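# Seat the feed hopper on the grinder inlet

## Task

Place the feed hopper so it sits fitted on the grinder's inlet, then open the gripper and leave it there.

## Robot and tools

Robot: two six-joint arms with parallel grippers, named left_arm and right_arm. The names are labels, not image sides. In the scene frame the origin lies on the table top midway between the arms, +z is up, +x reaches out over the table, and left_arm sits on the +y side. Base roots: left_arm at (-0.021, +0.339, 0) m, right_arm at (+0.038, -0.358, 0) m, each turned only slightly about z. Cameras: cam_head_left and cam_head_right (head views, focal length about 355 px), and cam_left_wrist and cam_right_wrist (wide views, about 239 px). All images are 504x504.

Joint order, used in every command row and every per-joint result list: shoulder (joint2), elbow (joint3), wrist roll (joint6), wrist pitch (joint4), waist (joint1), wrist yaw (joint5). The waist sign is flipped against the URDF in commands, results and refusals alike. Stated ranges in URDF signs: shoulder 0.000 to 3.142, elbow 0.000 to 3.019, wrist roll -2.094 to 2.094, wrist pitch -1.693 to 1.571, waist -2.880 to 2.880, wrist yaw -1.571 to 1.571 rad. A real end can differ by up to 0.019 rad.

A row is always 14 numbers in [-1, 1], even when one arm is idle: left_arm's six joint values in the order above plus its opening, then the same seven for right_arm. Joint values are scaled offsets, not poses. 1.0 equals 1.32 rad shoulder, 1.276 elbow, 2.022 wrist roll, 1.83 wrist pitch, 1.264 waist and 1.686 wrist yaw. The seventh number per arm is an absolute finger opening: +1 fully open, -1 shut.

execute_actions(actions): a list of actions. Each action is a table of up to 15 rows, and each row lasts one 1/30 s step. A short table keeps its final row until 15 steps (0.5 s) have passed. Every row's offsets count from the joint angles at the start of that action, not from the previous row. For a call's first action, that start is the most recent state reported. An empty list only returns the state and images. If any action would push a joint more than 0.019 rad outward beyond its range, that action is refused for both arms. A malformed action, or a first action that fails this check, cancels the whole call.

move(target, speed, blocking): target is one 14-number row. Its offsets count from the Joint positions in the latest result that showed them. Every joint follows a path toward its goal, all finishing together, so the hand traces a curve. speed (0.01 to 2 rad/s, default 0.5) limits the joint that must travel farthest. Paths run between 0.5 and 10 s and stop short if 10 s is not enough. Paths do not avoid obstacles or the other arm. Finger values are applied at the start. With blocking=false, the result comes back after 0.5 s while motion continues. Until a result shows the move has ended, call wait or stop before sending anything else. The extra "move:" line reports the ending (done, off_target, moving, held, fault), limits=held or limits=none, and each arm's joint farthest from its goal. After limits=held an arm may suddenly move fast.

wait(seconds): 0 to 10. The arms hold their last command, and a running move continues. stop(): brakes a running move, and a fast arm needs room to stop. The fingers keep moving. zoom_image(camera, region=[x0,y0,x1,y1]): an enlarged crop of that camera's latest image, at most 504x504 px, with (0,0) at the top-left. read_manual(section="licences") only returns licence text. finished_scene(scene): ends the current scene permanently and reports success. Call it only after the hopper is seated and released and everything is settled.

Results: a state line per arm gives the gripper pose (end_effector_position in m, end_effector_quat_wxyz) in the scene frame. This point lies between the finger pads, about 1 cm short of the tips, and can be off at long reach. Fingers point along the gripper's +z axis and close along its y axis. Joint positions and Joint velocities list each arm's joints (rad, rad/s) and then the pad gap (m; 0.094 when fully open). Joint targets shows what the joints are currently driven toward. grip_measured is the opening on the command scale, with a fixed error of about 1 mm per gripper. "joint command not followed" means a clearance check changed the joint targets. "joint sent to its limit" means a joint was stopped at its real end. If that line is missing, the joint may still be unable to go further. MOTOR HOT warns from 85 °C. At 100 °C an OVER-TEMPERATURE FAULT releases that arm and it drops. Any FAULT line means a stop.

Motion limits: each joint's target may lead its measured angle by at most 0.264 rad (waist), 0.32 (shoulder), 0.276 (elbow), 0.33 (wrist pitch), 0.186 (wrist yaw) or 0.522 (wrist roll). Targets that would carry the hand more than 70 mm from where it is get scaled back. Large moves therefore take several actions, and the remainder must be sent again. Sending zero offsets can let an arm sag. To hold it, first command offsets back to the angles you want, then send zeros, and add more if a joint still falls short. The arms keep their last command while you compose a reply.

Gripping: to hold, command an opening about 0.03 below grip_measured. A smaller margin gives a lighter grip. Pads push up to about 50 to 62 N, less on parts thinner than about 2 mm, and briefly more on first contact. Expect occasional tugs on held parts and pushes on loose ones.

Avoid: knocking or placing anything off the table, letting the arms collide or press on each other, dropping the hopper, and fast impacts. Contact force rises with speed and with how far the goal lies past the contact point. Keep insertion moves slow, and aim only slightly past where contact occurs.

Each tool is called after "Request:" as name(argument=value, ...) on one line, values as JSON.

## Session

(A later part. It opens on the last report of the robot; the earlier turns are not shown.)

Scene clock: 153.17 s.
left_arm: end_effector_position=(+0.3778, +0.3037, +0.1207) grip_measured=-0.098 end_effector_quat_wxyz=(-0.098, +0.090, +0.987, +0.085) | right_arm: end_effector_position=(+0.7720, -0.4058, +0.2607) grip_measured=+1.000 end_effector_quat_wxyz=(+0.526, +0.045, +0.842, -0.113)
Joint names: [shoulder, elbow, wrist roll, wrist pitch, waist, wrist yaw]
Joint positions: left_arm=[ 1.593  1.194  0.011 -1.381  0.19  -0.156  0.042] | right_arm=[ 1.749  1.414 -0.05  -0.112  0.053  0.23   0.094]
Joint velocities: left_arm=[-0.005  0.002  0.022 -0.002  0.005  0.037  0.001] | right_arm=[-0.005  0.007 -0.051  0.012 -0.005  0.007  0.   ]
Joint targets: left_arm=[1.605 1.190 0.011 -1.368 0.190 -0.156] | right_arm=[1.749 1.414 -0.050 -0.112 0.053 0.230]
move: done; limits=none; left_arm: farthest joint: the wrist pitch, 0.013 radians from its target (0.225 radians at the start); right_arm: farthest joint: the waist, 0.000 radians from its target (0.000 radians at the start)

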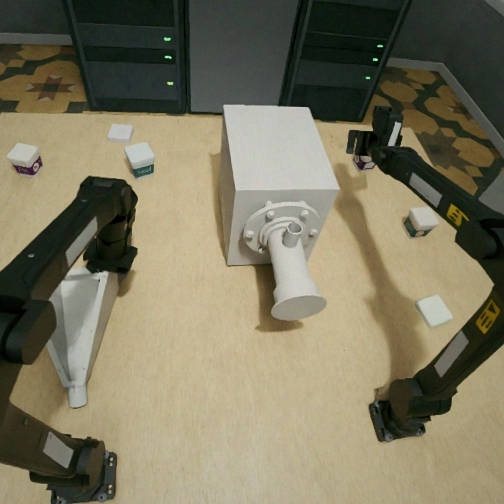

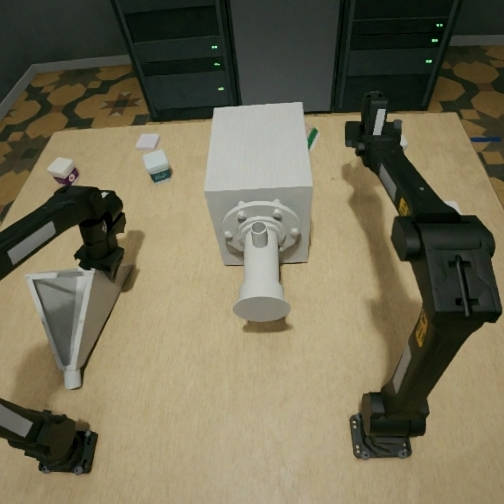

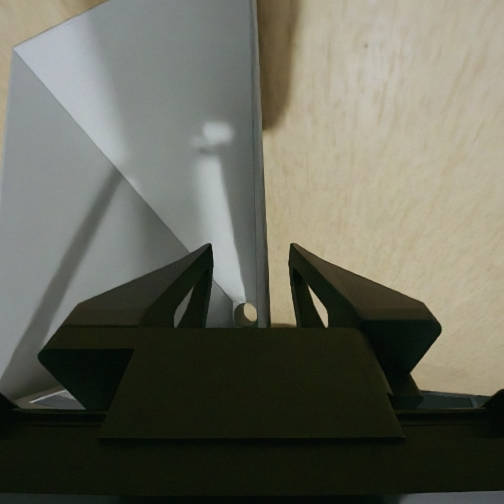

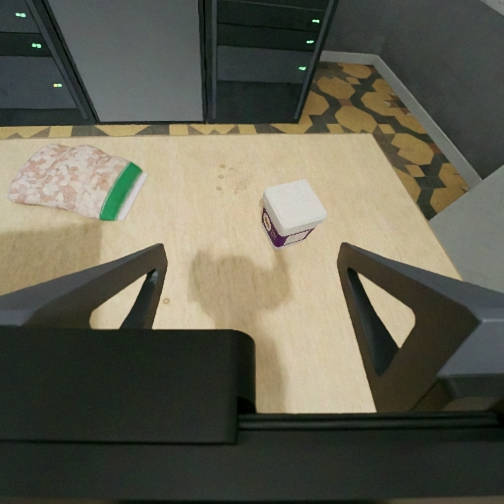

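Request:
execute_actions(actions=[[[0.03,0,-0.02,0,0.016,0,-0.3,0,0,0,0,0,0,1]],[[0,0,0,0,0,0,-0.75,0,0,0,0,0,0,1]],[[0,0,0,0,0,0,-1,0,0,0,0,0,0,1]]])

Request:
move(target=[-0.13,0.2,0,-0.07,0,0,-1,0,0,0,0,0,0,1], speed=0.2)

Scene clock: 161.97 s.
left_arm: end_effector_position=(+0.3772, +0.2992, +0.1157) grip_measured=-0.985 end_effector_quat_wxyz=(-0.103, +0.085, +0.987, +0.088) | right_arm: end_effector_position=(+0.7720, -0.4058, +0.2607) grip_measured=+1.000 end_effector_quat_wxyz=(+0.526, +0.045, +0.842, -0.113)
Joint names: [shoulder, elbow, wrist roll, wrist pitch, waist, wrist yaw]
Joint positions: left_arm=[ 1.607  1.194 -0.013 -1.381  0.202 -0.158  0.001] | right_arm=[ 1.749  1.414 -0.05  -0.112  0.053  0.23   0.094]
Joint velocities: left_arm=[-0.015  0.017 -0.022  0.012  0.005  0.022  0.   ] | right_arm=[ 0.005 -0.012  0.051 -0.017 -0.005  0.037  0.   ]
Joint targets: left_arm=[1.607 1.194 -0.013 -1.381 0.200 -0.155] | right_arm=[1.749 1.414 -0.050 -0.112 0.053 0.230]

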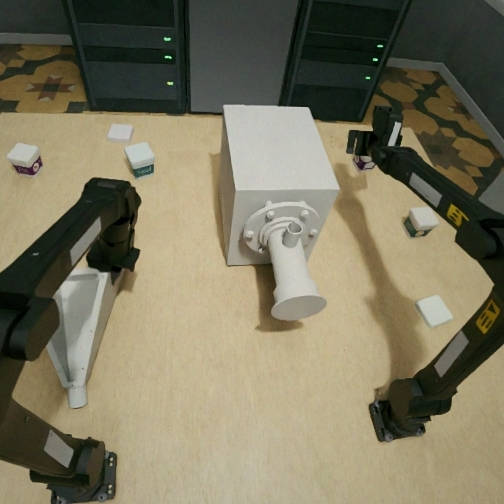

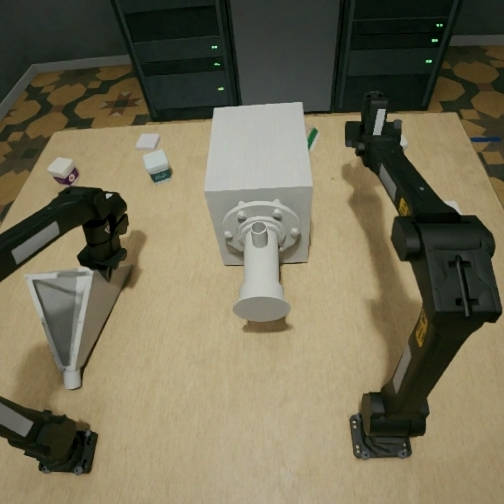

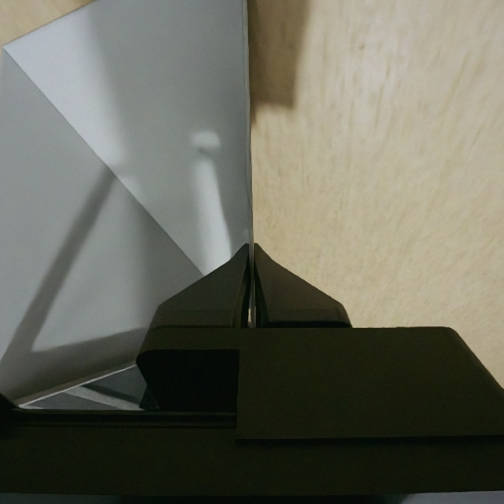

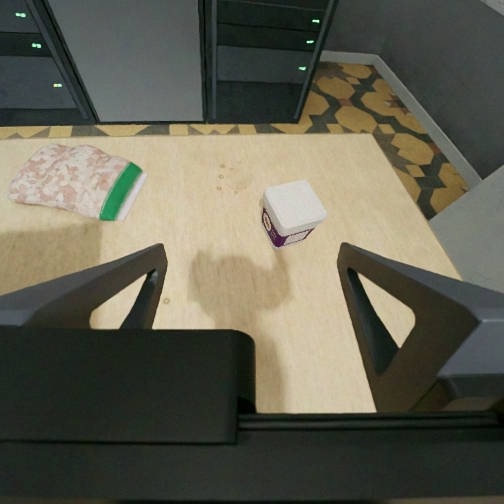

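Scene clock: 163.77 s.
left_arm: end_effector_position=(+0.4044, +0.2902, +0.2205) grip_measured=-0.987 end_effector_quat_wxyz=(-0.012, +0.078, +0.995, +0.068) | right_arm: end_effector_position=(+0.7720, -0.4058, +0.2607) grip_measured=+1.000 end_effector_quat_wxyz=(+0.526, +0.045, +0.842, -0.113)
Joint names: [shoulder, elbow, wrist roll, wrist pitch, waist, wrist yaw]
Joint positions: left_arm=[ 1.486  1.358 -0.013 -1.478  0.202 -0.133  0.001] | right_arm=[ 1.749  1.414 -0.05  -0.112  0.053  0.23   0.094]
Joint velocities: left_arm=[ 0.005  0.002 -0.051 -0.012  0.005  0.007  0.   ] | right_arm=[-0.015  0.002 -0.007 -0.002 -0.005 -0.022  0.   ]
Joint targets: left_arm=[1.435 1.449 -0.013 -1.509 0.202 -0.158] | right_arm=[1.749 1.414 -0.050 -0.112 0.053 0.230]
move: off_target (left_arm); limits=none; left_arm: farthest joint: the elbow, 0.091 radians from its target (0.255 radians at the start); right_arm: farthest joint: the waist, 0.000 radians from its target (0.000 radians at the start)

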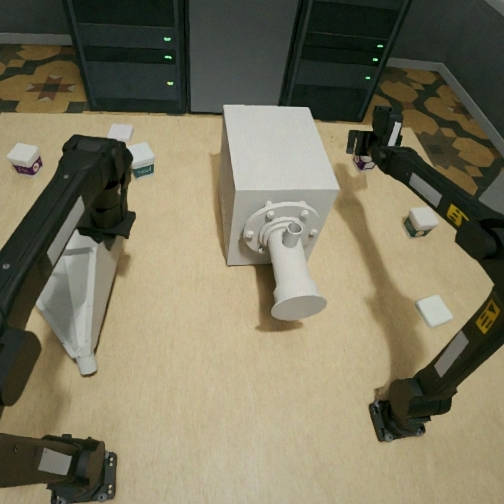

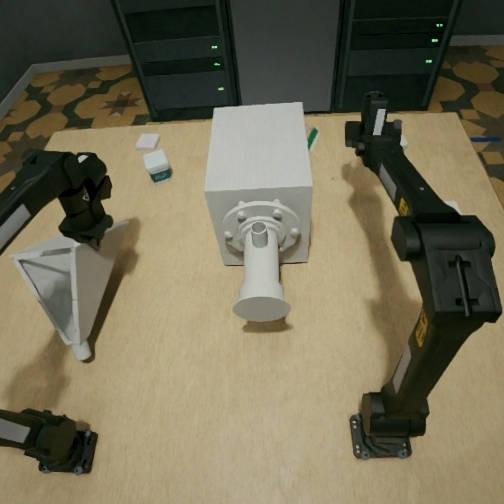

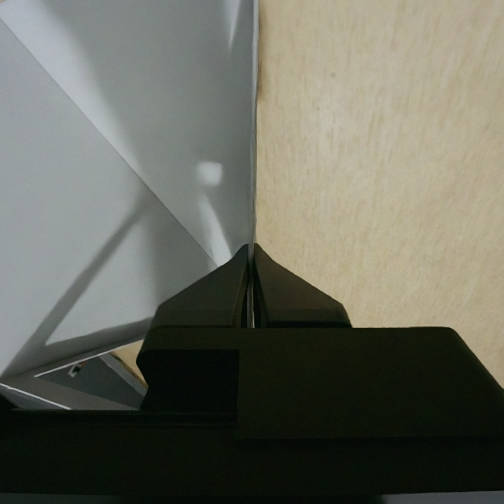

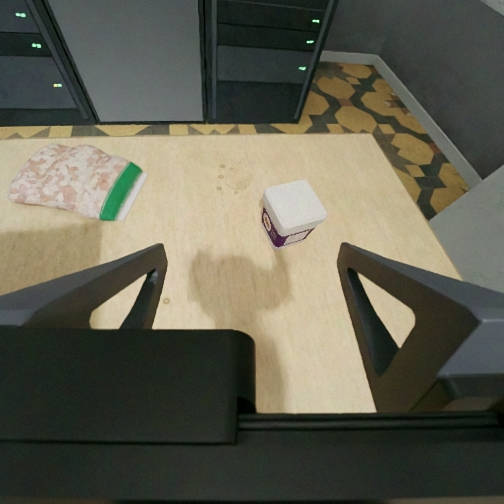

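Request:
move(target=[-0.07,0.62,0.23,-0.02,0.1,0.065,-1,0,0,0,0,0.3,0,1], speed=0.3)

Request:
move(target=[-0.03,0.06,0,0.01,0.48,0,-1,0,0,0,0,0,0,1], speed=0.3)

Scene clock: 184.00 s.
left_arm: end_effector_position=(+0.4536, +0.2058, +0.3050) grip_measured=-0.987 end_effector_quat_wxyz=(+0.085, +0.325, +0.942, -0.001) | right_arm: end_effector_position=(+0.7025, -0.6729, +0.2607) grip_measured=+1.000 end_effector_quat_wxyz=(+0.495, +0.202, +0.819, -0.210)
Joint names: [shoulder, elbow, wrist roll, wrist pitch, waist, wrist yaw]
Joint positions: left_arm=[ 1.522  1.614  0.394 -1.493  0.304  0.013  0.001] | right_arm=[ 1.749  1.414 -0.05  -0.112  0.43   0.23   0.094]
Joint velocities: left_arm=[ 0.015  0.007 -0.007  0.002  0.015  0.022 -0.001] | right_arm=[-0.005  0.007  0.037 -0.007  0.005  0.022  0.   ]
Joint targets: left_arm=[1.470 1.726 0.417 -1.502 0.314 -0.002] | right_arm=[1.749 1.414 -0.050 -0.112 0.432 0.230]
move: off_target (left_arm); limits=none; left_arm: farthest joint: the elbow, 0.535 radians from its target (0.791 radians at the start); right_arm: farthest joint: the waist, 0.002 radians from its target (0.380 radians at the start)

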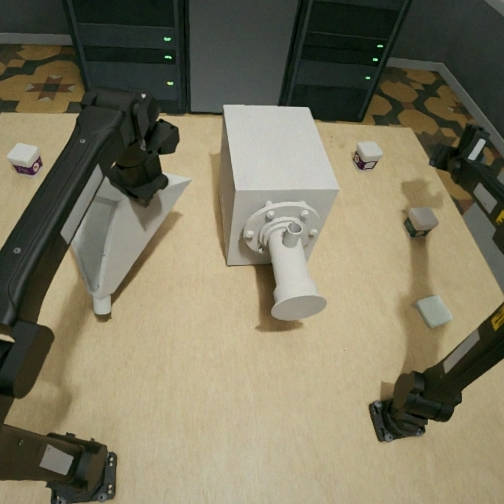

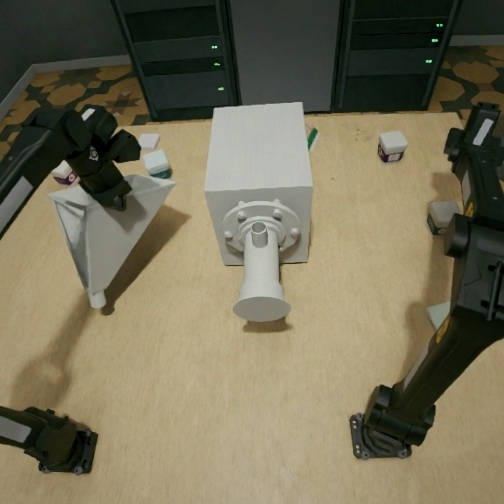

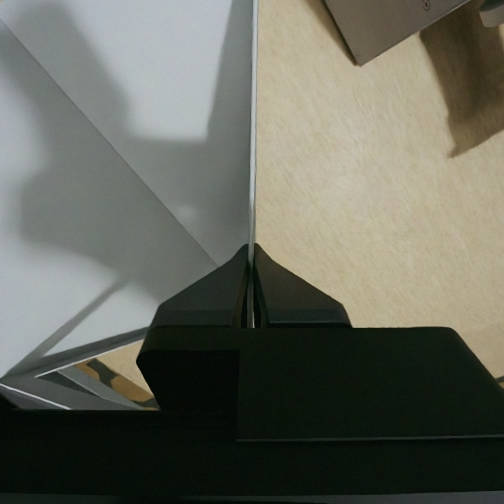

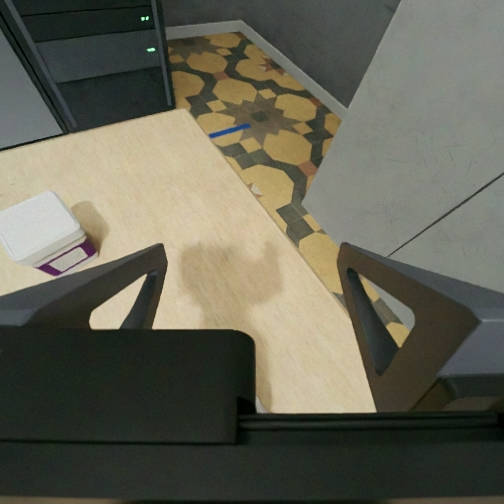

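Scene clock: 187.60 s.
left_arm: end_effector_position=(+0.3964, +0.0872, +0.2662) grip_measured=-0.977 end_effector_quat_wxyz=(+0.039, +0.296, +0.954, +0.034) | right_arm: end_effector_position=(+0.7025, -0.6729, +0.2607) grip_measured=+1.000 end_effector_quat_wxyz=(+0.495, +0.202, +0.819, -0.210)
Joint names: [shoulder, elbow, wrist roll, wrist pitch, waist, wrist yaw]
Joint positions: left_arm=[ 1.575  1.581  0.031 -1.519  0.608 -0.086  0.001] | right_arm=[ 1.749  1.414 -0.05  -0.112  0.43   0.23   0.094]
Joint velocities: left_arm=[-0.005 -0.007  0.007 -0.017  0.005  0.007  0.001] | right_arm=[-0.005  0.007 -0.051  0.022  0.005  0.037  0.   ]
Joint targets: left_arm=[1.535 1.628 0.188 -1.500 0.722 -0.043] | right_arm=[1.749 1.414 -0.050 -0.112 0.430 0.230]
move: off_target (left_arm); limits=none; left_arm: farthest joint: the wrist roll, 0.363 radians from its target (0.000 radians at the start); right_arm: farthest joint: the waist, 0.000 radians from its target (0.000 radians at the start)

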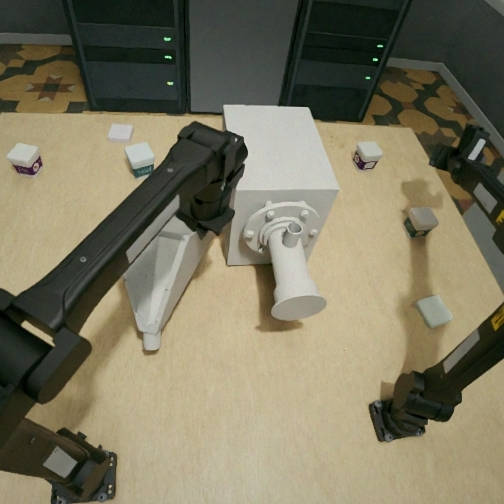

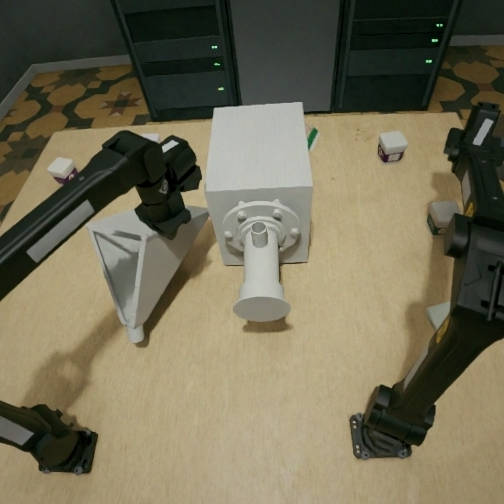

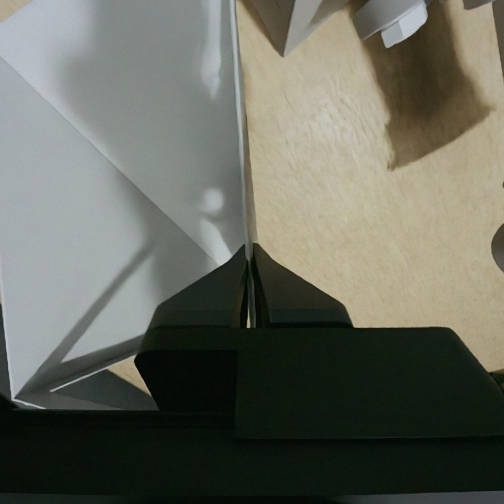

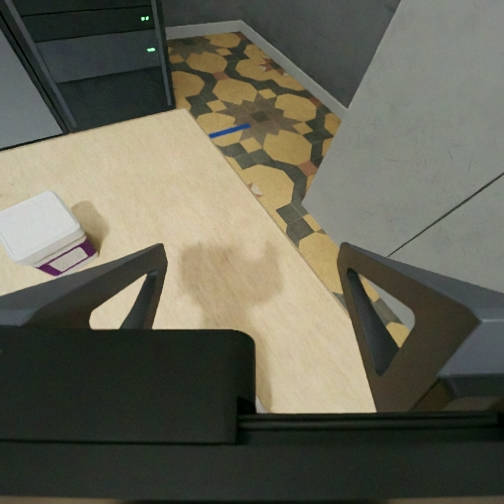

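Request:
execute_actions(actions=[[[-0.04,0.05,0.02,0,-0.05,0,-1,0,0,0,0,0,0,1]],[[-0.04,0.05,0.02,0,-0.05,0,-1,0,0,0,0,0,0,1]],[[-0.07,0.05,0.02,0,0,0,-1,0,0,0,0,0,0,1]],[[-0.08,0.05,0.02,0,0,0,-1,0,0,0,0,0,0,1]],[[-0.08,0.05,0.02,0,0,0,-1,0,0,0,0,0,0,1]],[[-0.08,0.05,0.02,0,0,0,-1,0,0,0,0,0,0,1]]])

Request:
move(target=[-0.3,0.06,0,0,0,0,-1,0,0,0,0,0,0,1], speed=0.15)

Scene clock: 197.97 s.
left_arm: end_effector_position=(+0.3942, +0.1440, +0.3410) grip_measured=-0.985 end_effector_quat_wxyz=(+0.110, +0.287, +0.951, -0.027) | right_arm: end_effector_position=(+0.7025, -0.6729, +0.2607) grip_measured=+1.000 end_effector_quat_wxyz=(+0.495, +0.202, +0.819, -0.210)
Joint names: [shoulder, elbow, wrist roll, wrist pitch, waist, wrist yaw]
Joint positions: left_arm=[ 1.408  1.581  0.153 -1.517  0.465  0.023  0.001] | right_arm=[ 1.749  1.414 -0.05  -0.112  0.43   0.23   0.094]
Joint velocities: left_arm=[-0.015  0.007  0.007 -0.012 -0.015 -0.125  0.001] | right_arm=[-0.015 -0.017 -0.022 -0.012 -0.005 -0.007  0.   ]
Joint targets: left_arm=[1.351 1.644 0.177 -1.517 0.465 0.006] | right_arm=[1.749 1.414 -0.050 -0.112 0.430 0.230]

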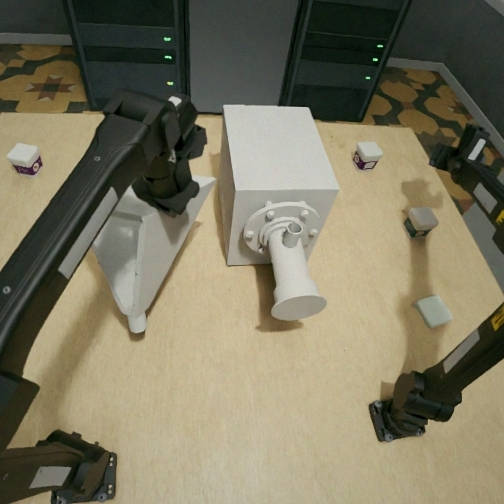

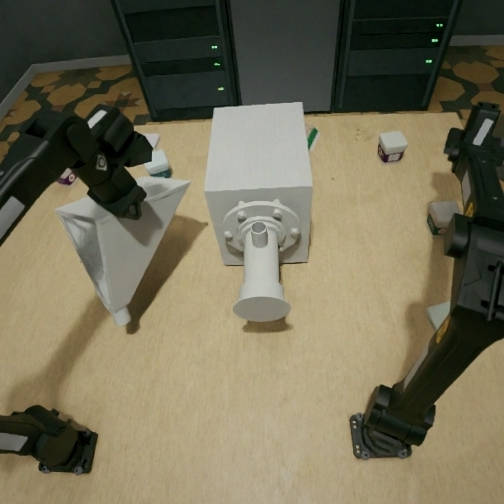

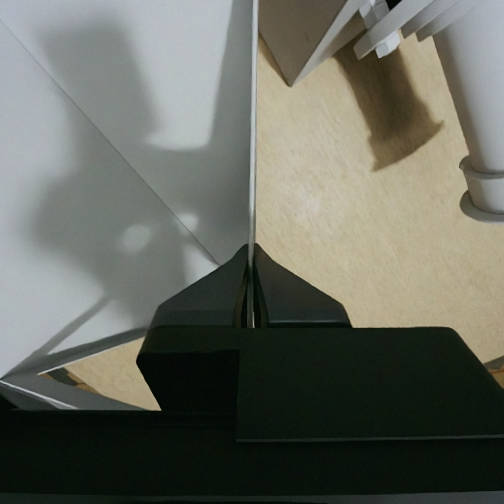

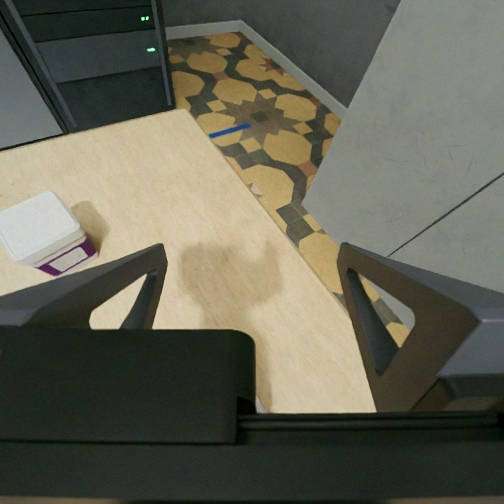

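Scene clock: 201.17 s.
left_arm: end_effector_position=(+0.3021, +0.1836, +0.4558) grip_measured=-0.986 end_effector_quat_wxyz=(+0.250, +0.274, +0.927, -0.055) | right_arm: end_effector_position=(+0.7025, -0.6729, +0.2607) grip_measured=+1.000 end_effector_quat_wxyz=(+0.495, +0.202, +0.819, -0.210)
Joint names: [shoulder, elbow, wrist roll, wrist pitch, waist, wrist yaw]
Joint positions: left_arm=[ 1.065  1.54   0.135 -1.53   0.465  0.037  0.001] | right_arm=[ 1.749  1.414 -0.05  -0.112  0.43   0.23   0.094]
Joint velocities: left_arm=[-0.005  0.012  0.037 -0.007  0.015  0.007 -0.   ] | right_arm=[-0.005 -0.017  0.022 -0.007  0.015 -0.037  0.   ]
Joint targets: left_arm=[1.013 1.656 0.152 -1.518 0.465 0.023] | right_arm=[1.749 1.414 -0.050 -0.112 0.430 0.230]
move: off_target (left_arm); limits=none; left_arm: farthest joint: the elbow, 0.117 radians from its target (0.077 radians at the start); right_arm: farthest joint: the waist, 0.000 radians from its target (0.000 radians at the start)

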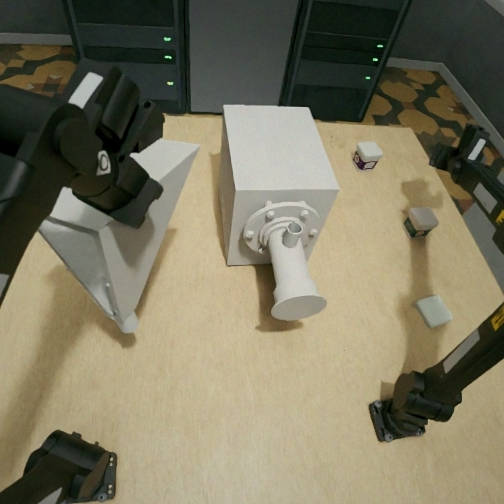

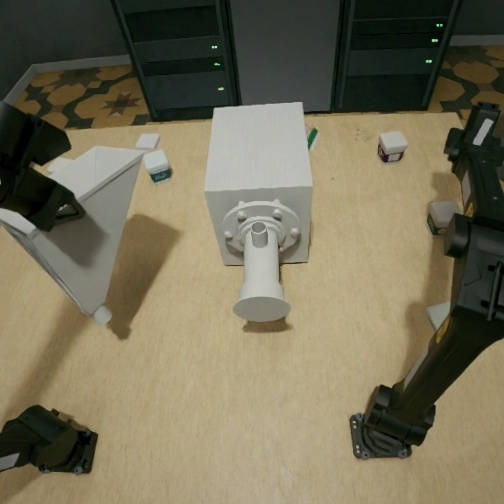

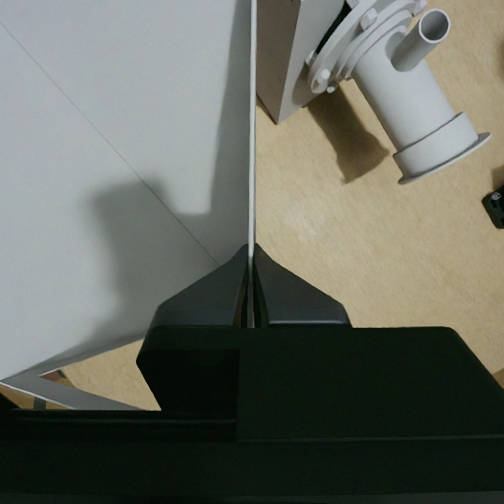

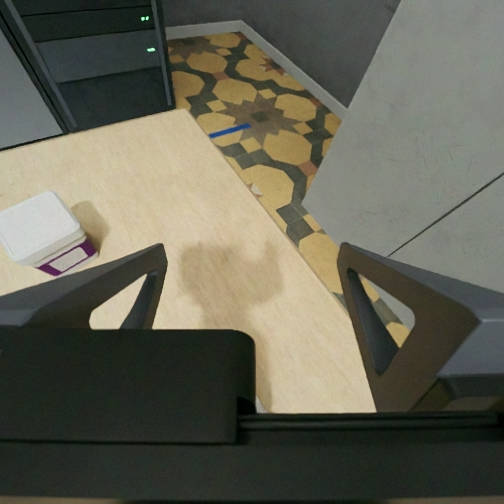

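Request:
move(target=[-0.06,0.08,0.33,0.04,0.615,0.115,-1,-0.75,-0.05,0,-0.6,-0.3,-0.33,0], speed=0.35)

Scene clock: 230.27 s.
left_arm: end_effector_position=(+0.0698, -0.0065, +0.4354) grip_measured=-0.987 end_effector_quat_wxyz=(+0.191, +0.812, +0.526, -0.163) | right_arm: end_effector_position=(+0.3426, -0.3088, +0.5231) grip_measured=+0.003 end_effector_quat_wxyz=(+0.468, -0.090, +0.870, +0.127)
Joint names: [shoulder, elbow, wrist roll, wrist pitch, waist, wrist yaw]
Joint positions: left_arm=[ 1.075  1.497  0.737 -1.54   1.235  0.237  0.001] | right_arm=[ 0.754  1.356 -0.05  -1.196  0.059 -0.324  0.047]
Joint velocities: left_arm=[-0.005 -0.007 -0.037  0.007 -0.005  0.022  0.001] | right_arm=[-0.015 -0.007 -0.037  0.012  0.005  0.066 -0.001]
Joint targets: left_arm=[1.012 1.600 0.783 -1.481 1.240 0.233] | right_arm=[0.759 1.350 -0.050 -1.210 0.051 -0.327]
move: off_target (left_arm); limits=none; left_arm: farthest joint: the elbow, 0.145 radians from its target (0.102 radians at the start); right_arm: farthest joint: the wrist pitch, 0.014 radians from its target (1.098 radians at the start)

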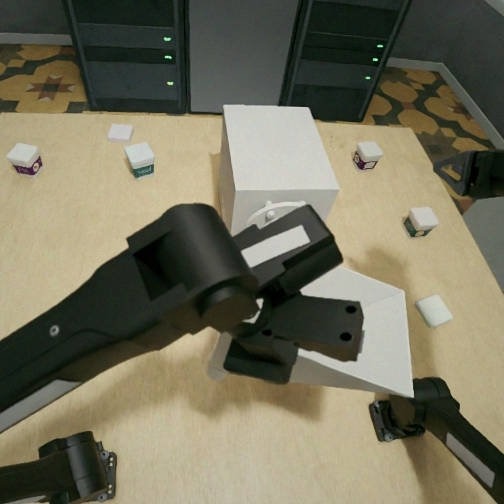

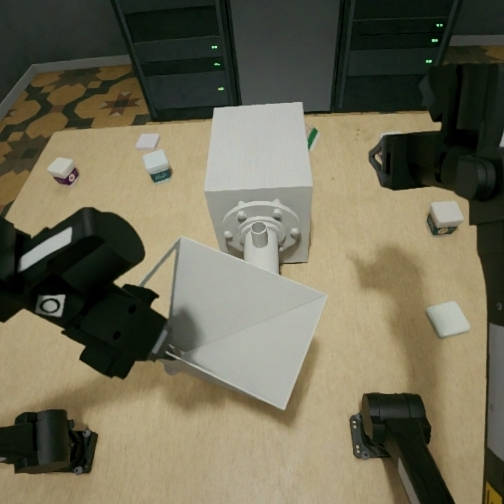

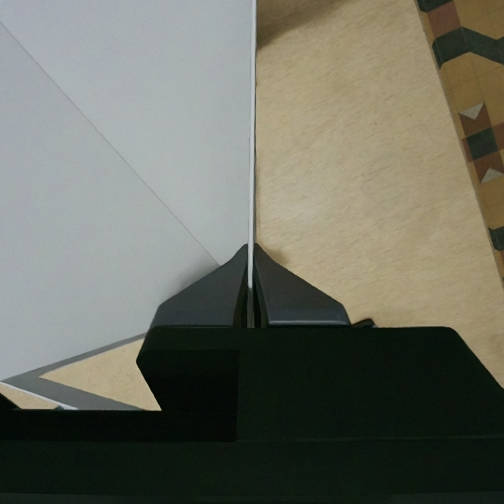

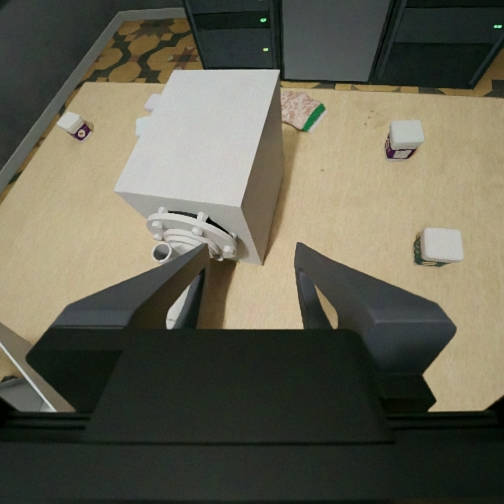

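Request:
execute_actions(actions=[[[-0.03,0.06,0.023,0.03,0,0,-1,0.035,0.06,-0.01,-0.02,-0.14,-0.047,0]],[[-0.03,0.06,0.015,0.02,0,-0.01,-1,0.035,0.04,-0.01,-0.02,-0.14,-0.047,0]],[[-0.03,0.06,0.015,0.02,0,-0.01,-1,0.035,0.04,-0.01,-0.02,-0.14,-0.047,0]],[[-0.03,0.06,0.015,0.02,0,-0.01,-1,0.035,0.03,-0.01,-0.02,-0.14,-0.047,0]]])

Scene clock: 249.53 s.
left_arm: end_effector_position=(+0.0757, -0.0049, +0.4342) grip_measured=-0.987 end_effector_quat_wxyz=(+0.195, +0.812, +0.530, -0.146) | right_arm: end_effector_position=(+0.2182, -0.0599, +0.4954) grip_measured=+0.003 end_effector_quat_wxyz=(+0.244, -0.461, +0.759, +0.389)
Joint names: [shoulder, elbow, wrist roll, wrist pitch, waist, wrist yaw]
Joint positions: left_arm=[ 1.075  1.497  0.738 -1.54   1.235  0.2    0.001] | right_arm=[ 0.921  1.398 -0.098 -1.285 -0.686 -0.646  0.047]
Joint velocities: left_arm=[ 0.005 -0.012 -0.037  0.012  0.005 -0.11  -0.001] | right_arm=[-0.015  0.027 -0.037 -0.032 -0.005  0.037  0.001]
Joint targets: left_arm=[1.035 1.573 0.768 -1.503 1.235 0.194] | right_arm=[0.926 1.435 -0.106 -1.299 -0.677 -0.645]

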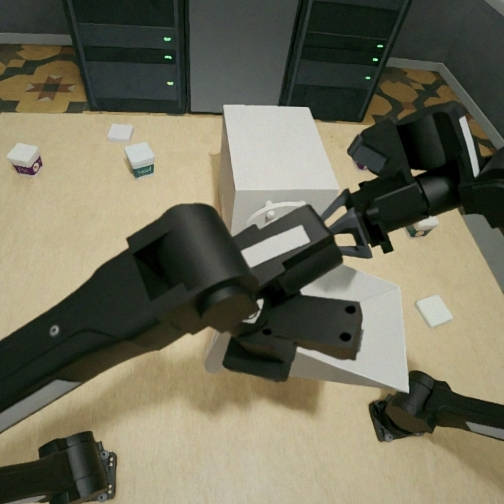

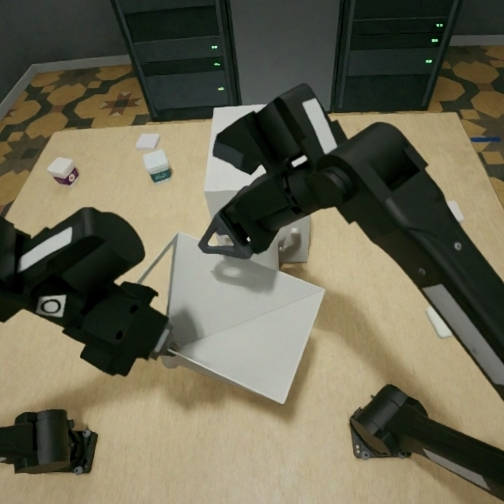

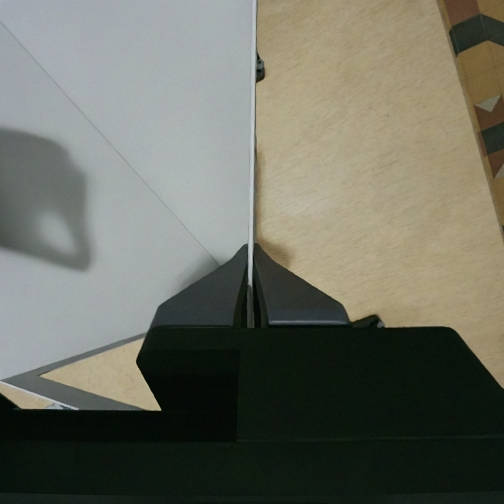

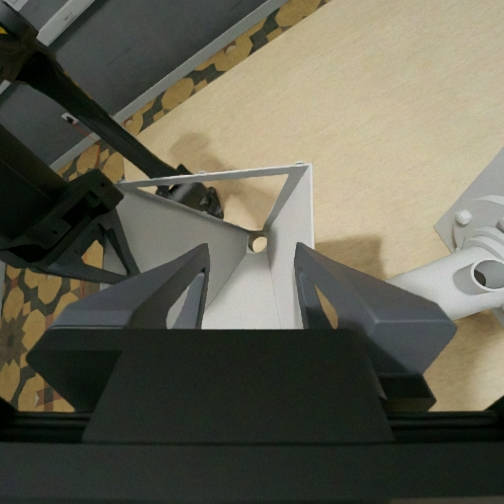

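Request:
execute_actions(actions=[[[-0.03,0.06,0.015,0.02,0,-0.004,-1,0,0,0,0,0.04,0.02,0.3]],[[-0.03,0.06,0.012,0.02,0,-0.006,-1,-0.026,-0.085,0,0.043,0,0,0.3]],[[-0.03,0.06,0.012,0.02,0,-0.006,-1,-0.026,-0.085,0,0.043,0,0,0.3]]])

Request:
wait(seconds=0.3)

Scene clock: 257.53 s.
left_arm: end_effector_position=(+0.0764, -0.0047, +0.4341) grip_measured=-0.987 end_effector_quat_wxyz=(+0.196, +0.812, +0.531, -0.144) | right_arm: end_effector_position=(+0.2334, -0.0730, +0.4146) grip_measured=+0.297 end_effector_quat_wxyz=(+0.234, -0.436, +0.788, +0.367)
Joint names: [shoulder, elbow, wrist roll, wrist pitch, waist, wrist yaw]
Joint positions: left_arm=[ 1.075  1.497  0.738 -1.54   1.235  0.196  0.001] | right_arm=[ 0.863  1.17  -0.099 -1.171 -0.638 -0.616  0.061]
Joint velocities: left_arm=[-0.005  0.017  0.037  0.002  0.015  0.022  0.   ] | right_arm=[-0.024 -0.012 -0.066  0.012  0.005 -0.007 -0.   ]
Joint targets: left_arm=[1.035 1.573 0.762 -1.503 1.235 0.188] | right_arm=[0.858 1.176 -0.099 -1.150 -0.638 -0.615]

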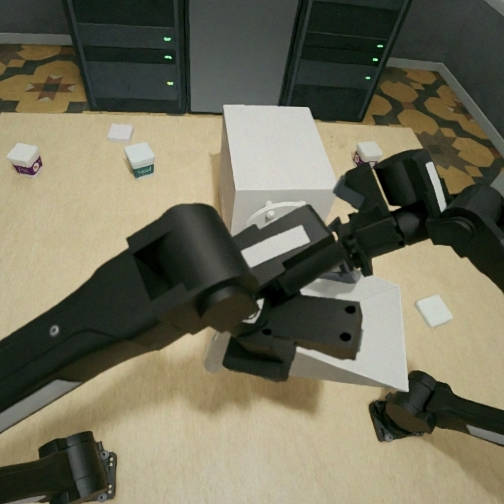

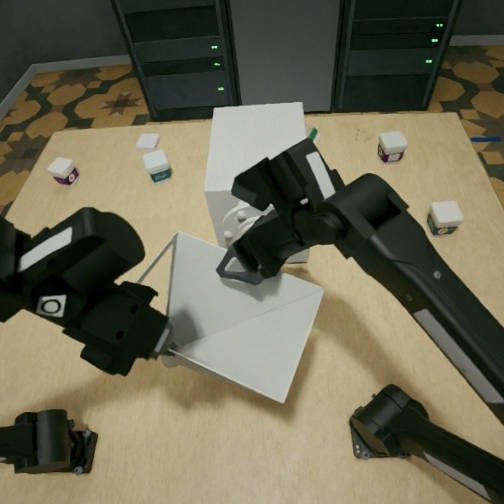

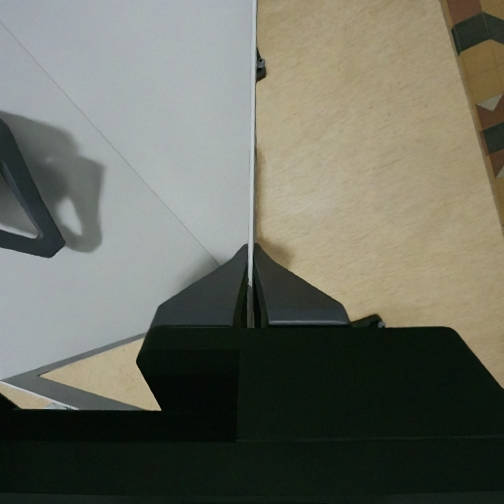

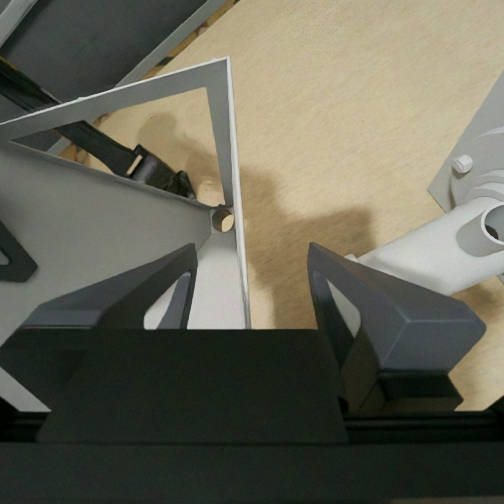

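Scene clock: 257.83 s.
left_arm: end_effector_position=(+0.0764, -0.0047, +0.4341) grip_measured=-0.987 end_effector_quat_wxyz=(+0.196, +0.812, +0.531, -0.144) | right_arm: end_effector_position=(+0.2334, -0.0730, +0.4146) grip_measured=+0.297 end_effector_quat_wxyz=(+0.234, -0.436, +0.788, +0.367)
Joint names: [shoulder, elbow, wrist roll, wrist pitch, waist, wrist yaw]
Joint positions: left_arm=[ 1.075  1.497  0.738 -1.54   1.235  0.196  0.001] | right_arm=[ 0.863  1.17  -0.099 -1.171 -0.638 -0.616  0.061]
Joint velocities: left_arm=[-0.005 -0.002  0.022 -0.007 -0.005  0.022 -0.   ] | right_arm=[-0.005 -0.012  0.037  0.012  0.015 -0.007 -0.   ]
Joint targets: left_arm=[1.035 1.573 0.762 -1.503 1.235 0.188] | right_arm=[0.858 1.176 -0.099 -1.150 -0.638 -0.615]
wait: 0.30 s; at rest by 0.17 s

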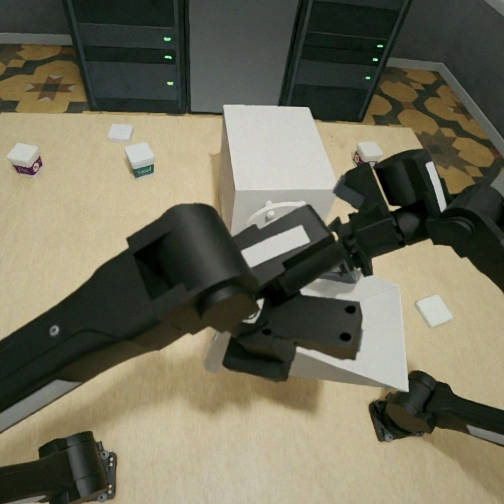

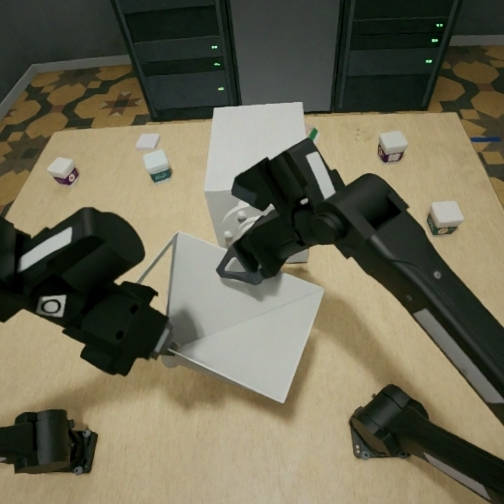

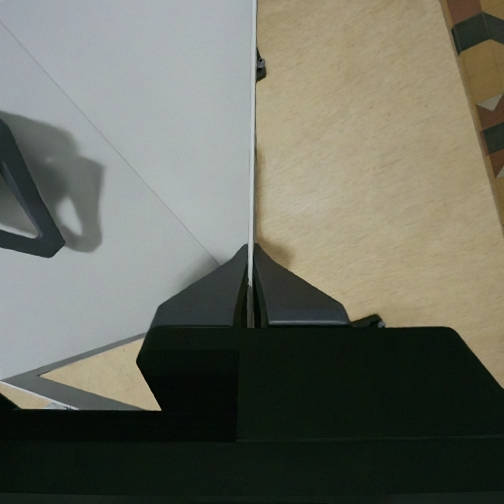

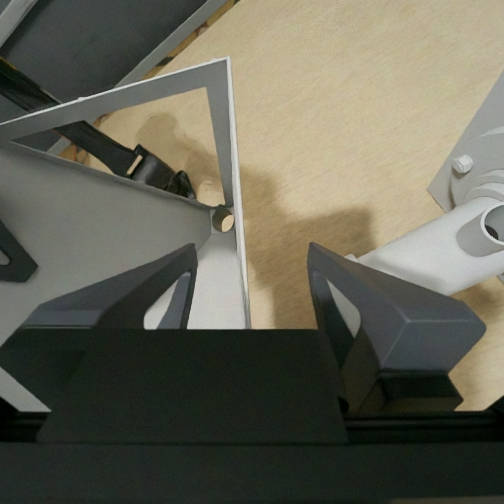

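Nice: the spigot hole is visible. Close, transfer.

Request:
execute_actions(actions=[[[-0.03,0.06,0.012,0.02,0,-0.004,-1,0,0.01,-0.025,0,0,-0.028,-0.6]],[[-0.03,0.06,0.012,0.02,0,-0.004,-1,0,0.01,0,0,0,0,-1]],[[-0.01,0.03,0,0.01,0,0,-1,-0.02,0.06,0.012,0.02,0,-0.008,-1]],[[0,0.02,0,0,0,0,-0.3,-0.025,0.06,0.015,0.025,0,-0.008,-1]],[[-0.09,0.04,0,-0.03,0,0,-0.3,-0.025,0.06,0.015,0.025,0,-0.008,-1]],[[-0.12,0.04,0,-0.03,0,0,-0.3,-0.025,0.06,0.012,0.025,0,-0.008,-1]]])

Scene clock: 268.63 s.
left_arm: end_effector_position=(+0.0240, +0.1277, +0.5372) grip_measured=-0.302 end_effector_quat_wxyz=(+0.338, +0.787, +0.487, -0.172) | right_arm: end_effector_position=(+0.2383, -0.0765, +0.4154) grip_measured=-0.972 end_effector_quat_wxyz=(+0.260, -0.471, +0.768, +0.346)
Joint names: [shoulder, elbow, wrist roll, wrist pitch, waist, wrist yaw]
Joint positions: left_arm=[ 0.734  1.553  0.751 -1.632  1.238  0.198  0.033] | right_arm=[ 0.861  1.172 -0.203 -1.17  -0.628 -0.598  0.001]
Joint velocities: left_arm=[ 0.122  0.012 -0.022 -0.027  0.005 -0.022 -0.   ] | right_arm=[-0.015  0.017  0.007  0.007  0.005  0.022 -0.001]
Joint targets: left_arm=[0.772 1.569 0.751 -1.644 1.238 0.198] | right_arm=[0.828 1.249 -0.149 -1.124 -0.628 -0.637]

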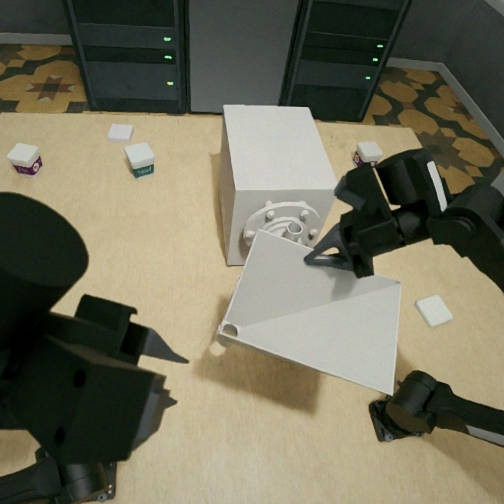

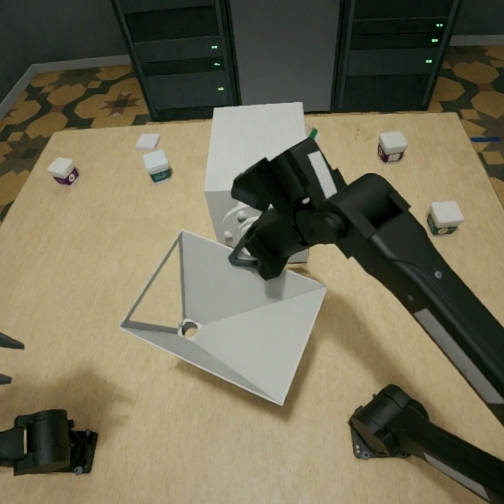

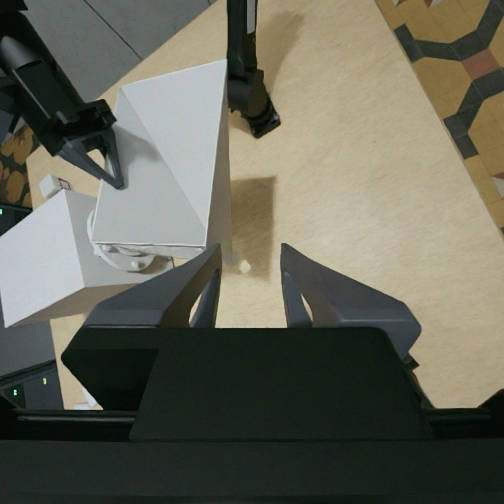

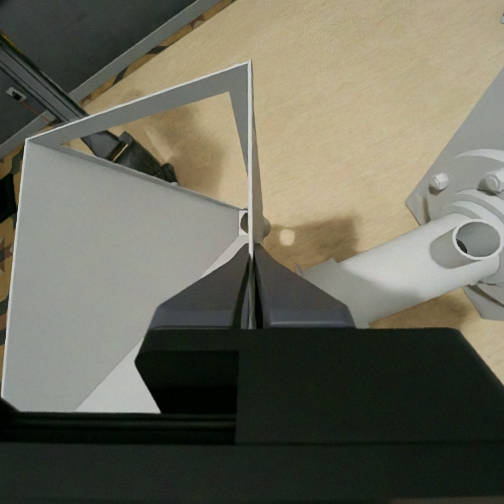

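Request:
execute_actions(actions=[[[0,0,-0.1,0.1,-0.1,0,-0.3,-0.02,0.17,0.07,-0.03,0,0.03,-1]],[[0,-0.1,-0.1,0.1,-0.1,0,-0.3,-0.02,0.17,0.07,-0.03,0,0.03,-1]],[[-0.05,-0.15,-0.1,0.15,-0.1,-0.1,-0.3,-0.02,0.17,0.07,-0.03,0,0.03,-1]],[[-0.05,-0.15,-0.09,0.15,-0.05,0,-0.3,-0.02,0.17,0.07,-0.03,0,0.03,-1]],[[-0.05,-0.15,0,0.2,0,0,-0.3,-0.02,0.17,0.07,-0.03,0,0.03,-1]],[[-0.05,-0.15,0,0.2,0,0,-0.3,-0.02,0.17,0.07,-0.03,0,0.03,-1]]])

Scene clock: 286.90 s.
left_arm: end_effector_position=(+0.2268, +0.1009, +0.4099) grip_measured=-0.302 end_effector_quat_wxyz=(+0.656, +0.283, +0.651, -0.256) | right_arm: end_effector_position=(+0.2276, -0.1544, +0.4898) grip_measured=-0.974 end_effector_quat_wxyz=(+0.202, -0.233, +0.927, +0.212)
Joint names: [shoulder, elbow, wrist roll, wrist pitch, waist, wrist yaw]
Joint positions: left_arm=[ 0.486  0.602  0.039 -0.124  0.784  0.032  0.033] | right_arm=[ 0.896  1.53   0.266 -1.641 -0.661 -0.195  0.001]
Joint velocities: left_arm=[-0.005 -0.002  0.066  0.012  0.005 -0.051  0.   ] | right_arm=[-0.015  0.007  0.037  0.002  0.005  0.007 -0.001]
Joint targets: left_arm=[0.485 0.616 0.039 -0.101 0.784 0.032] | right_arm=[0.862 1.648 0.311 -1.611 -0.652 -0.197]

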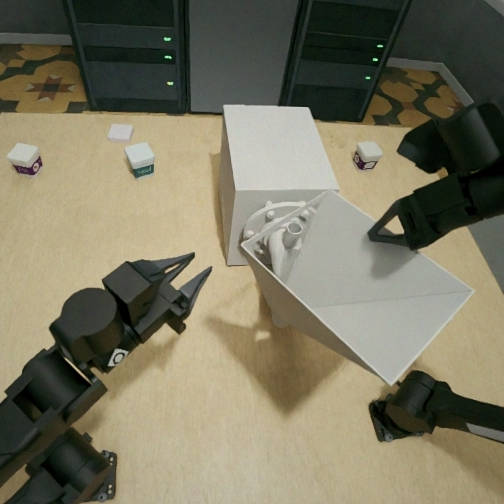

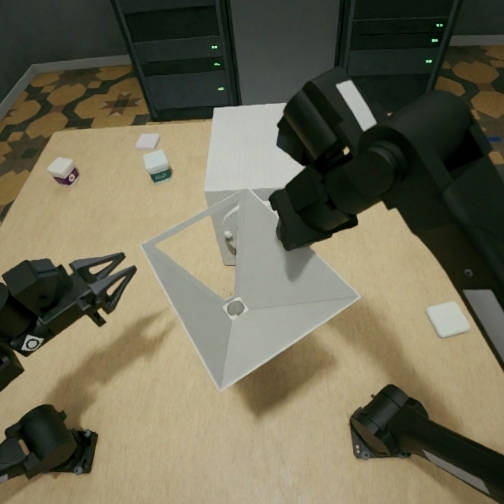

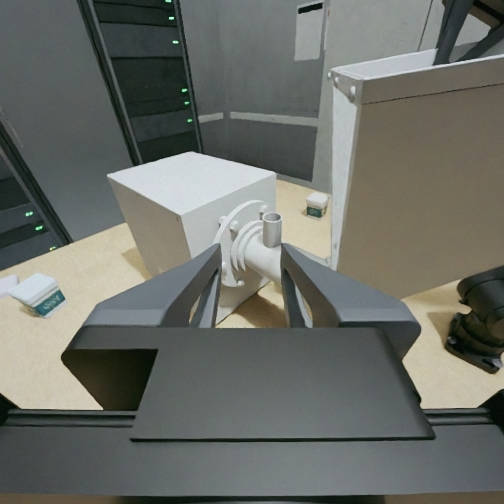

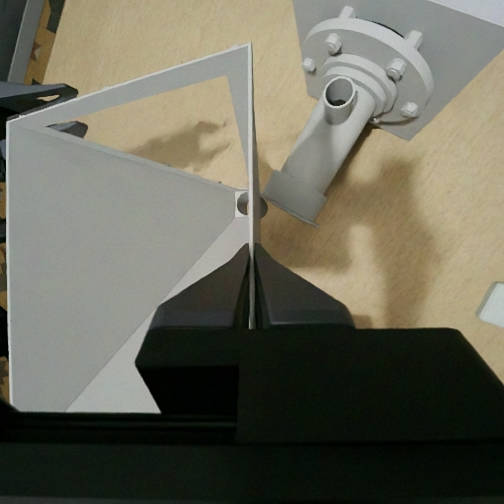

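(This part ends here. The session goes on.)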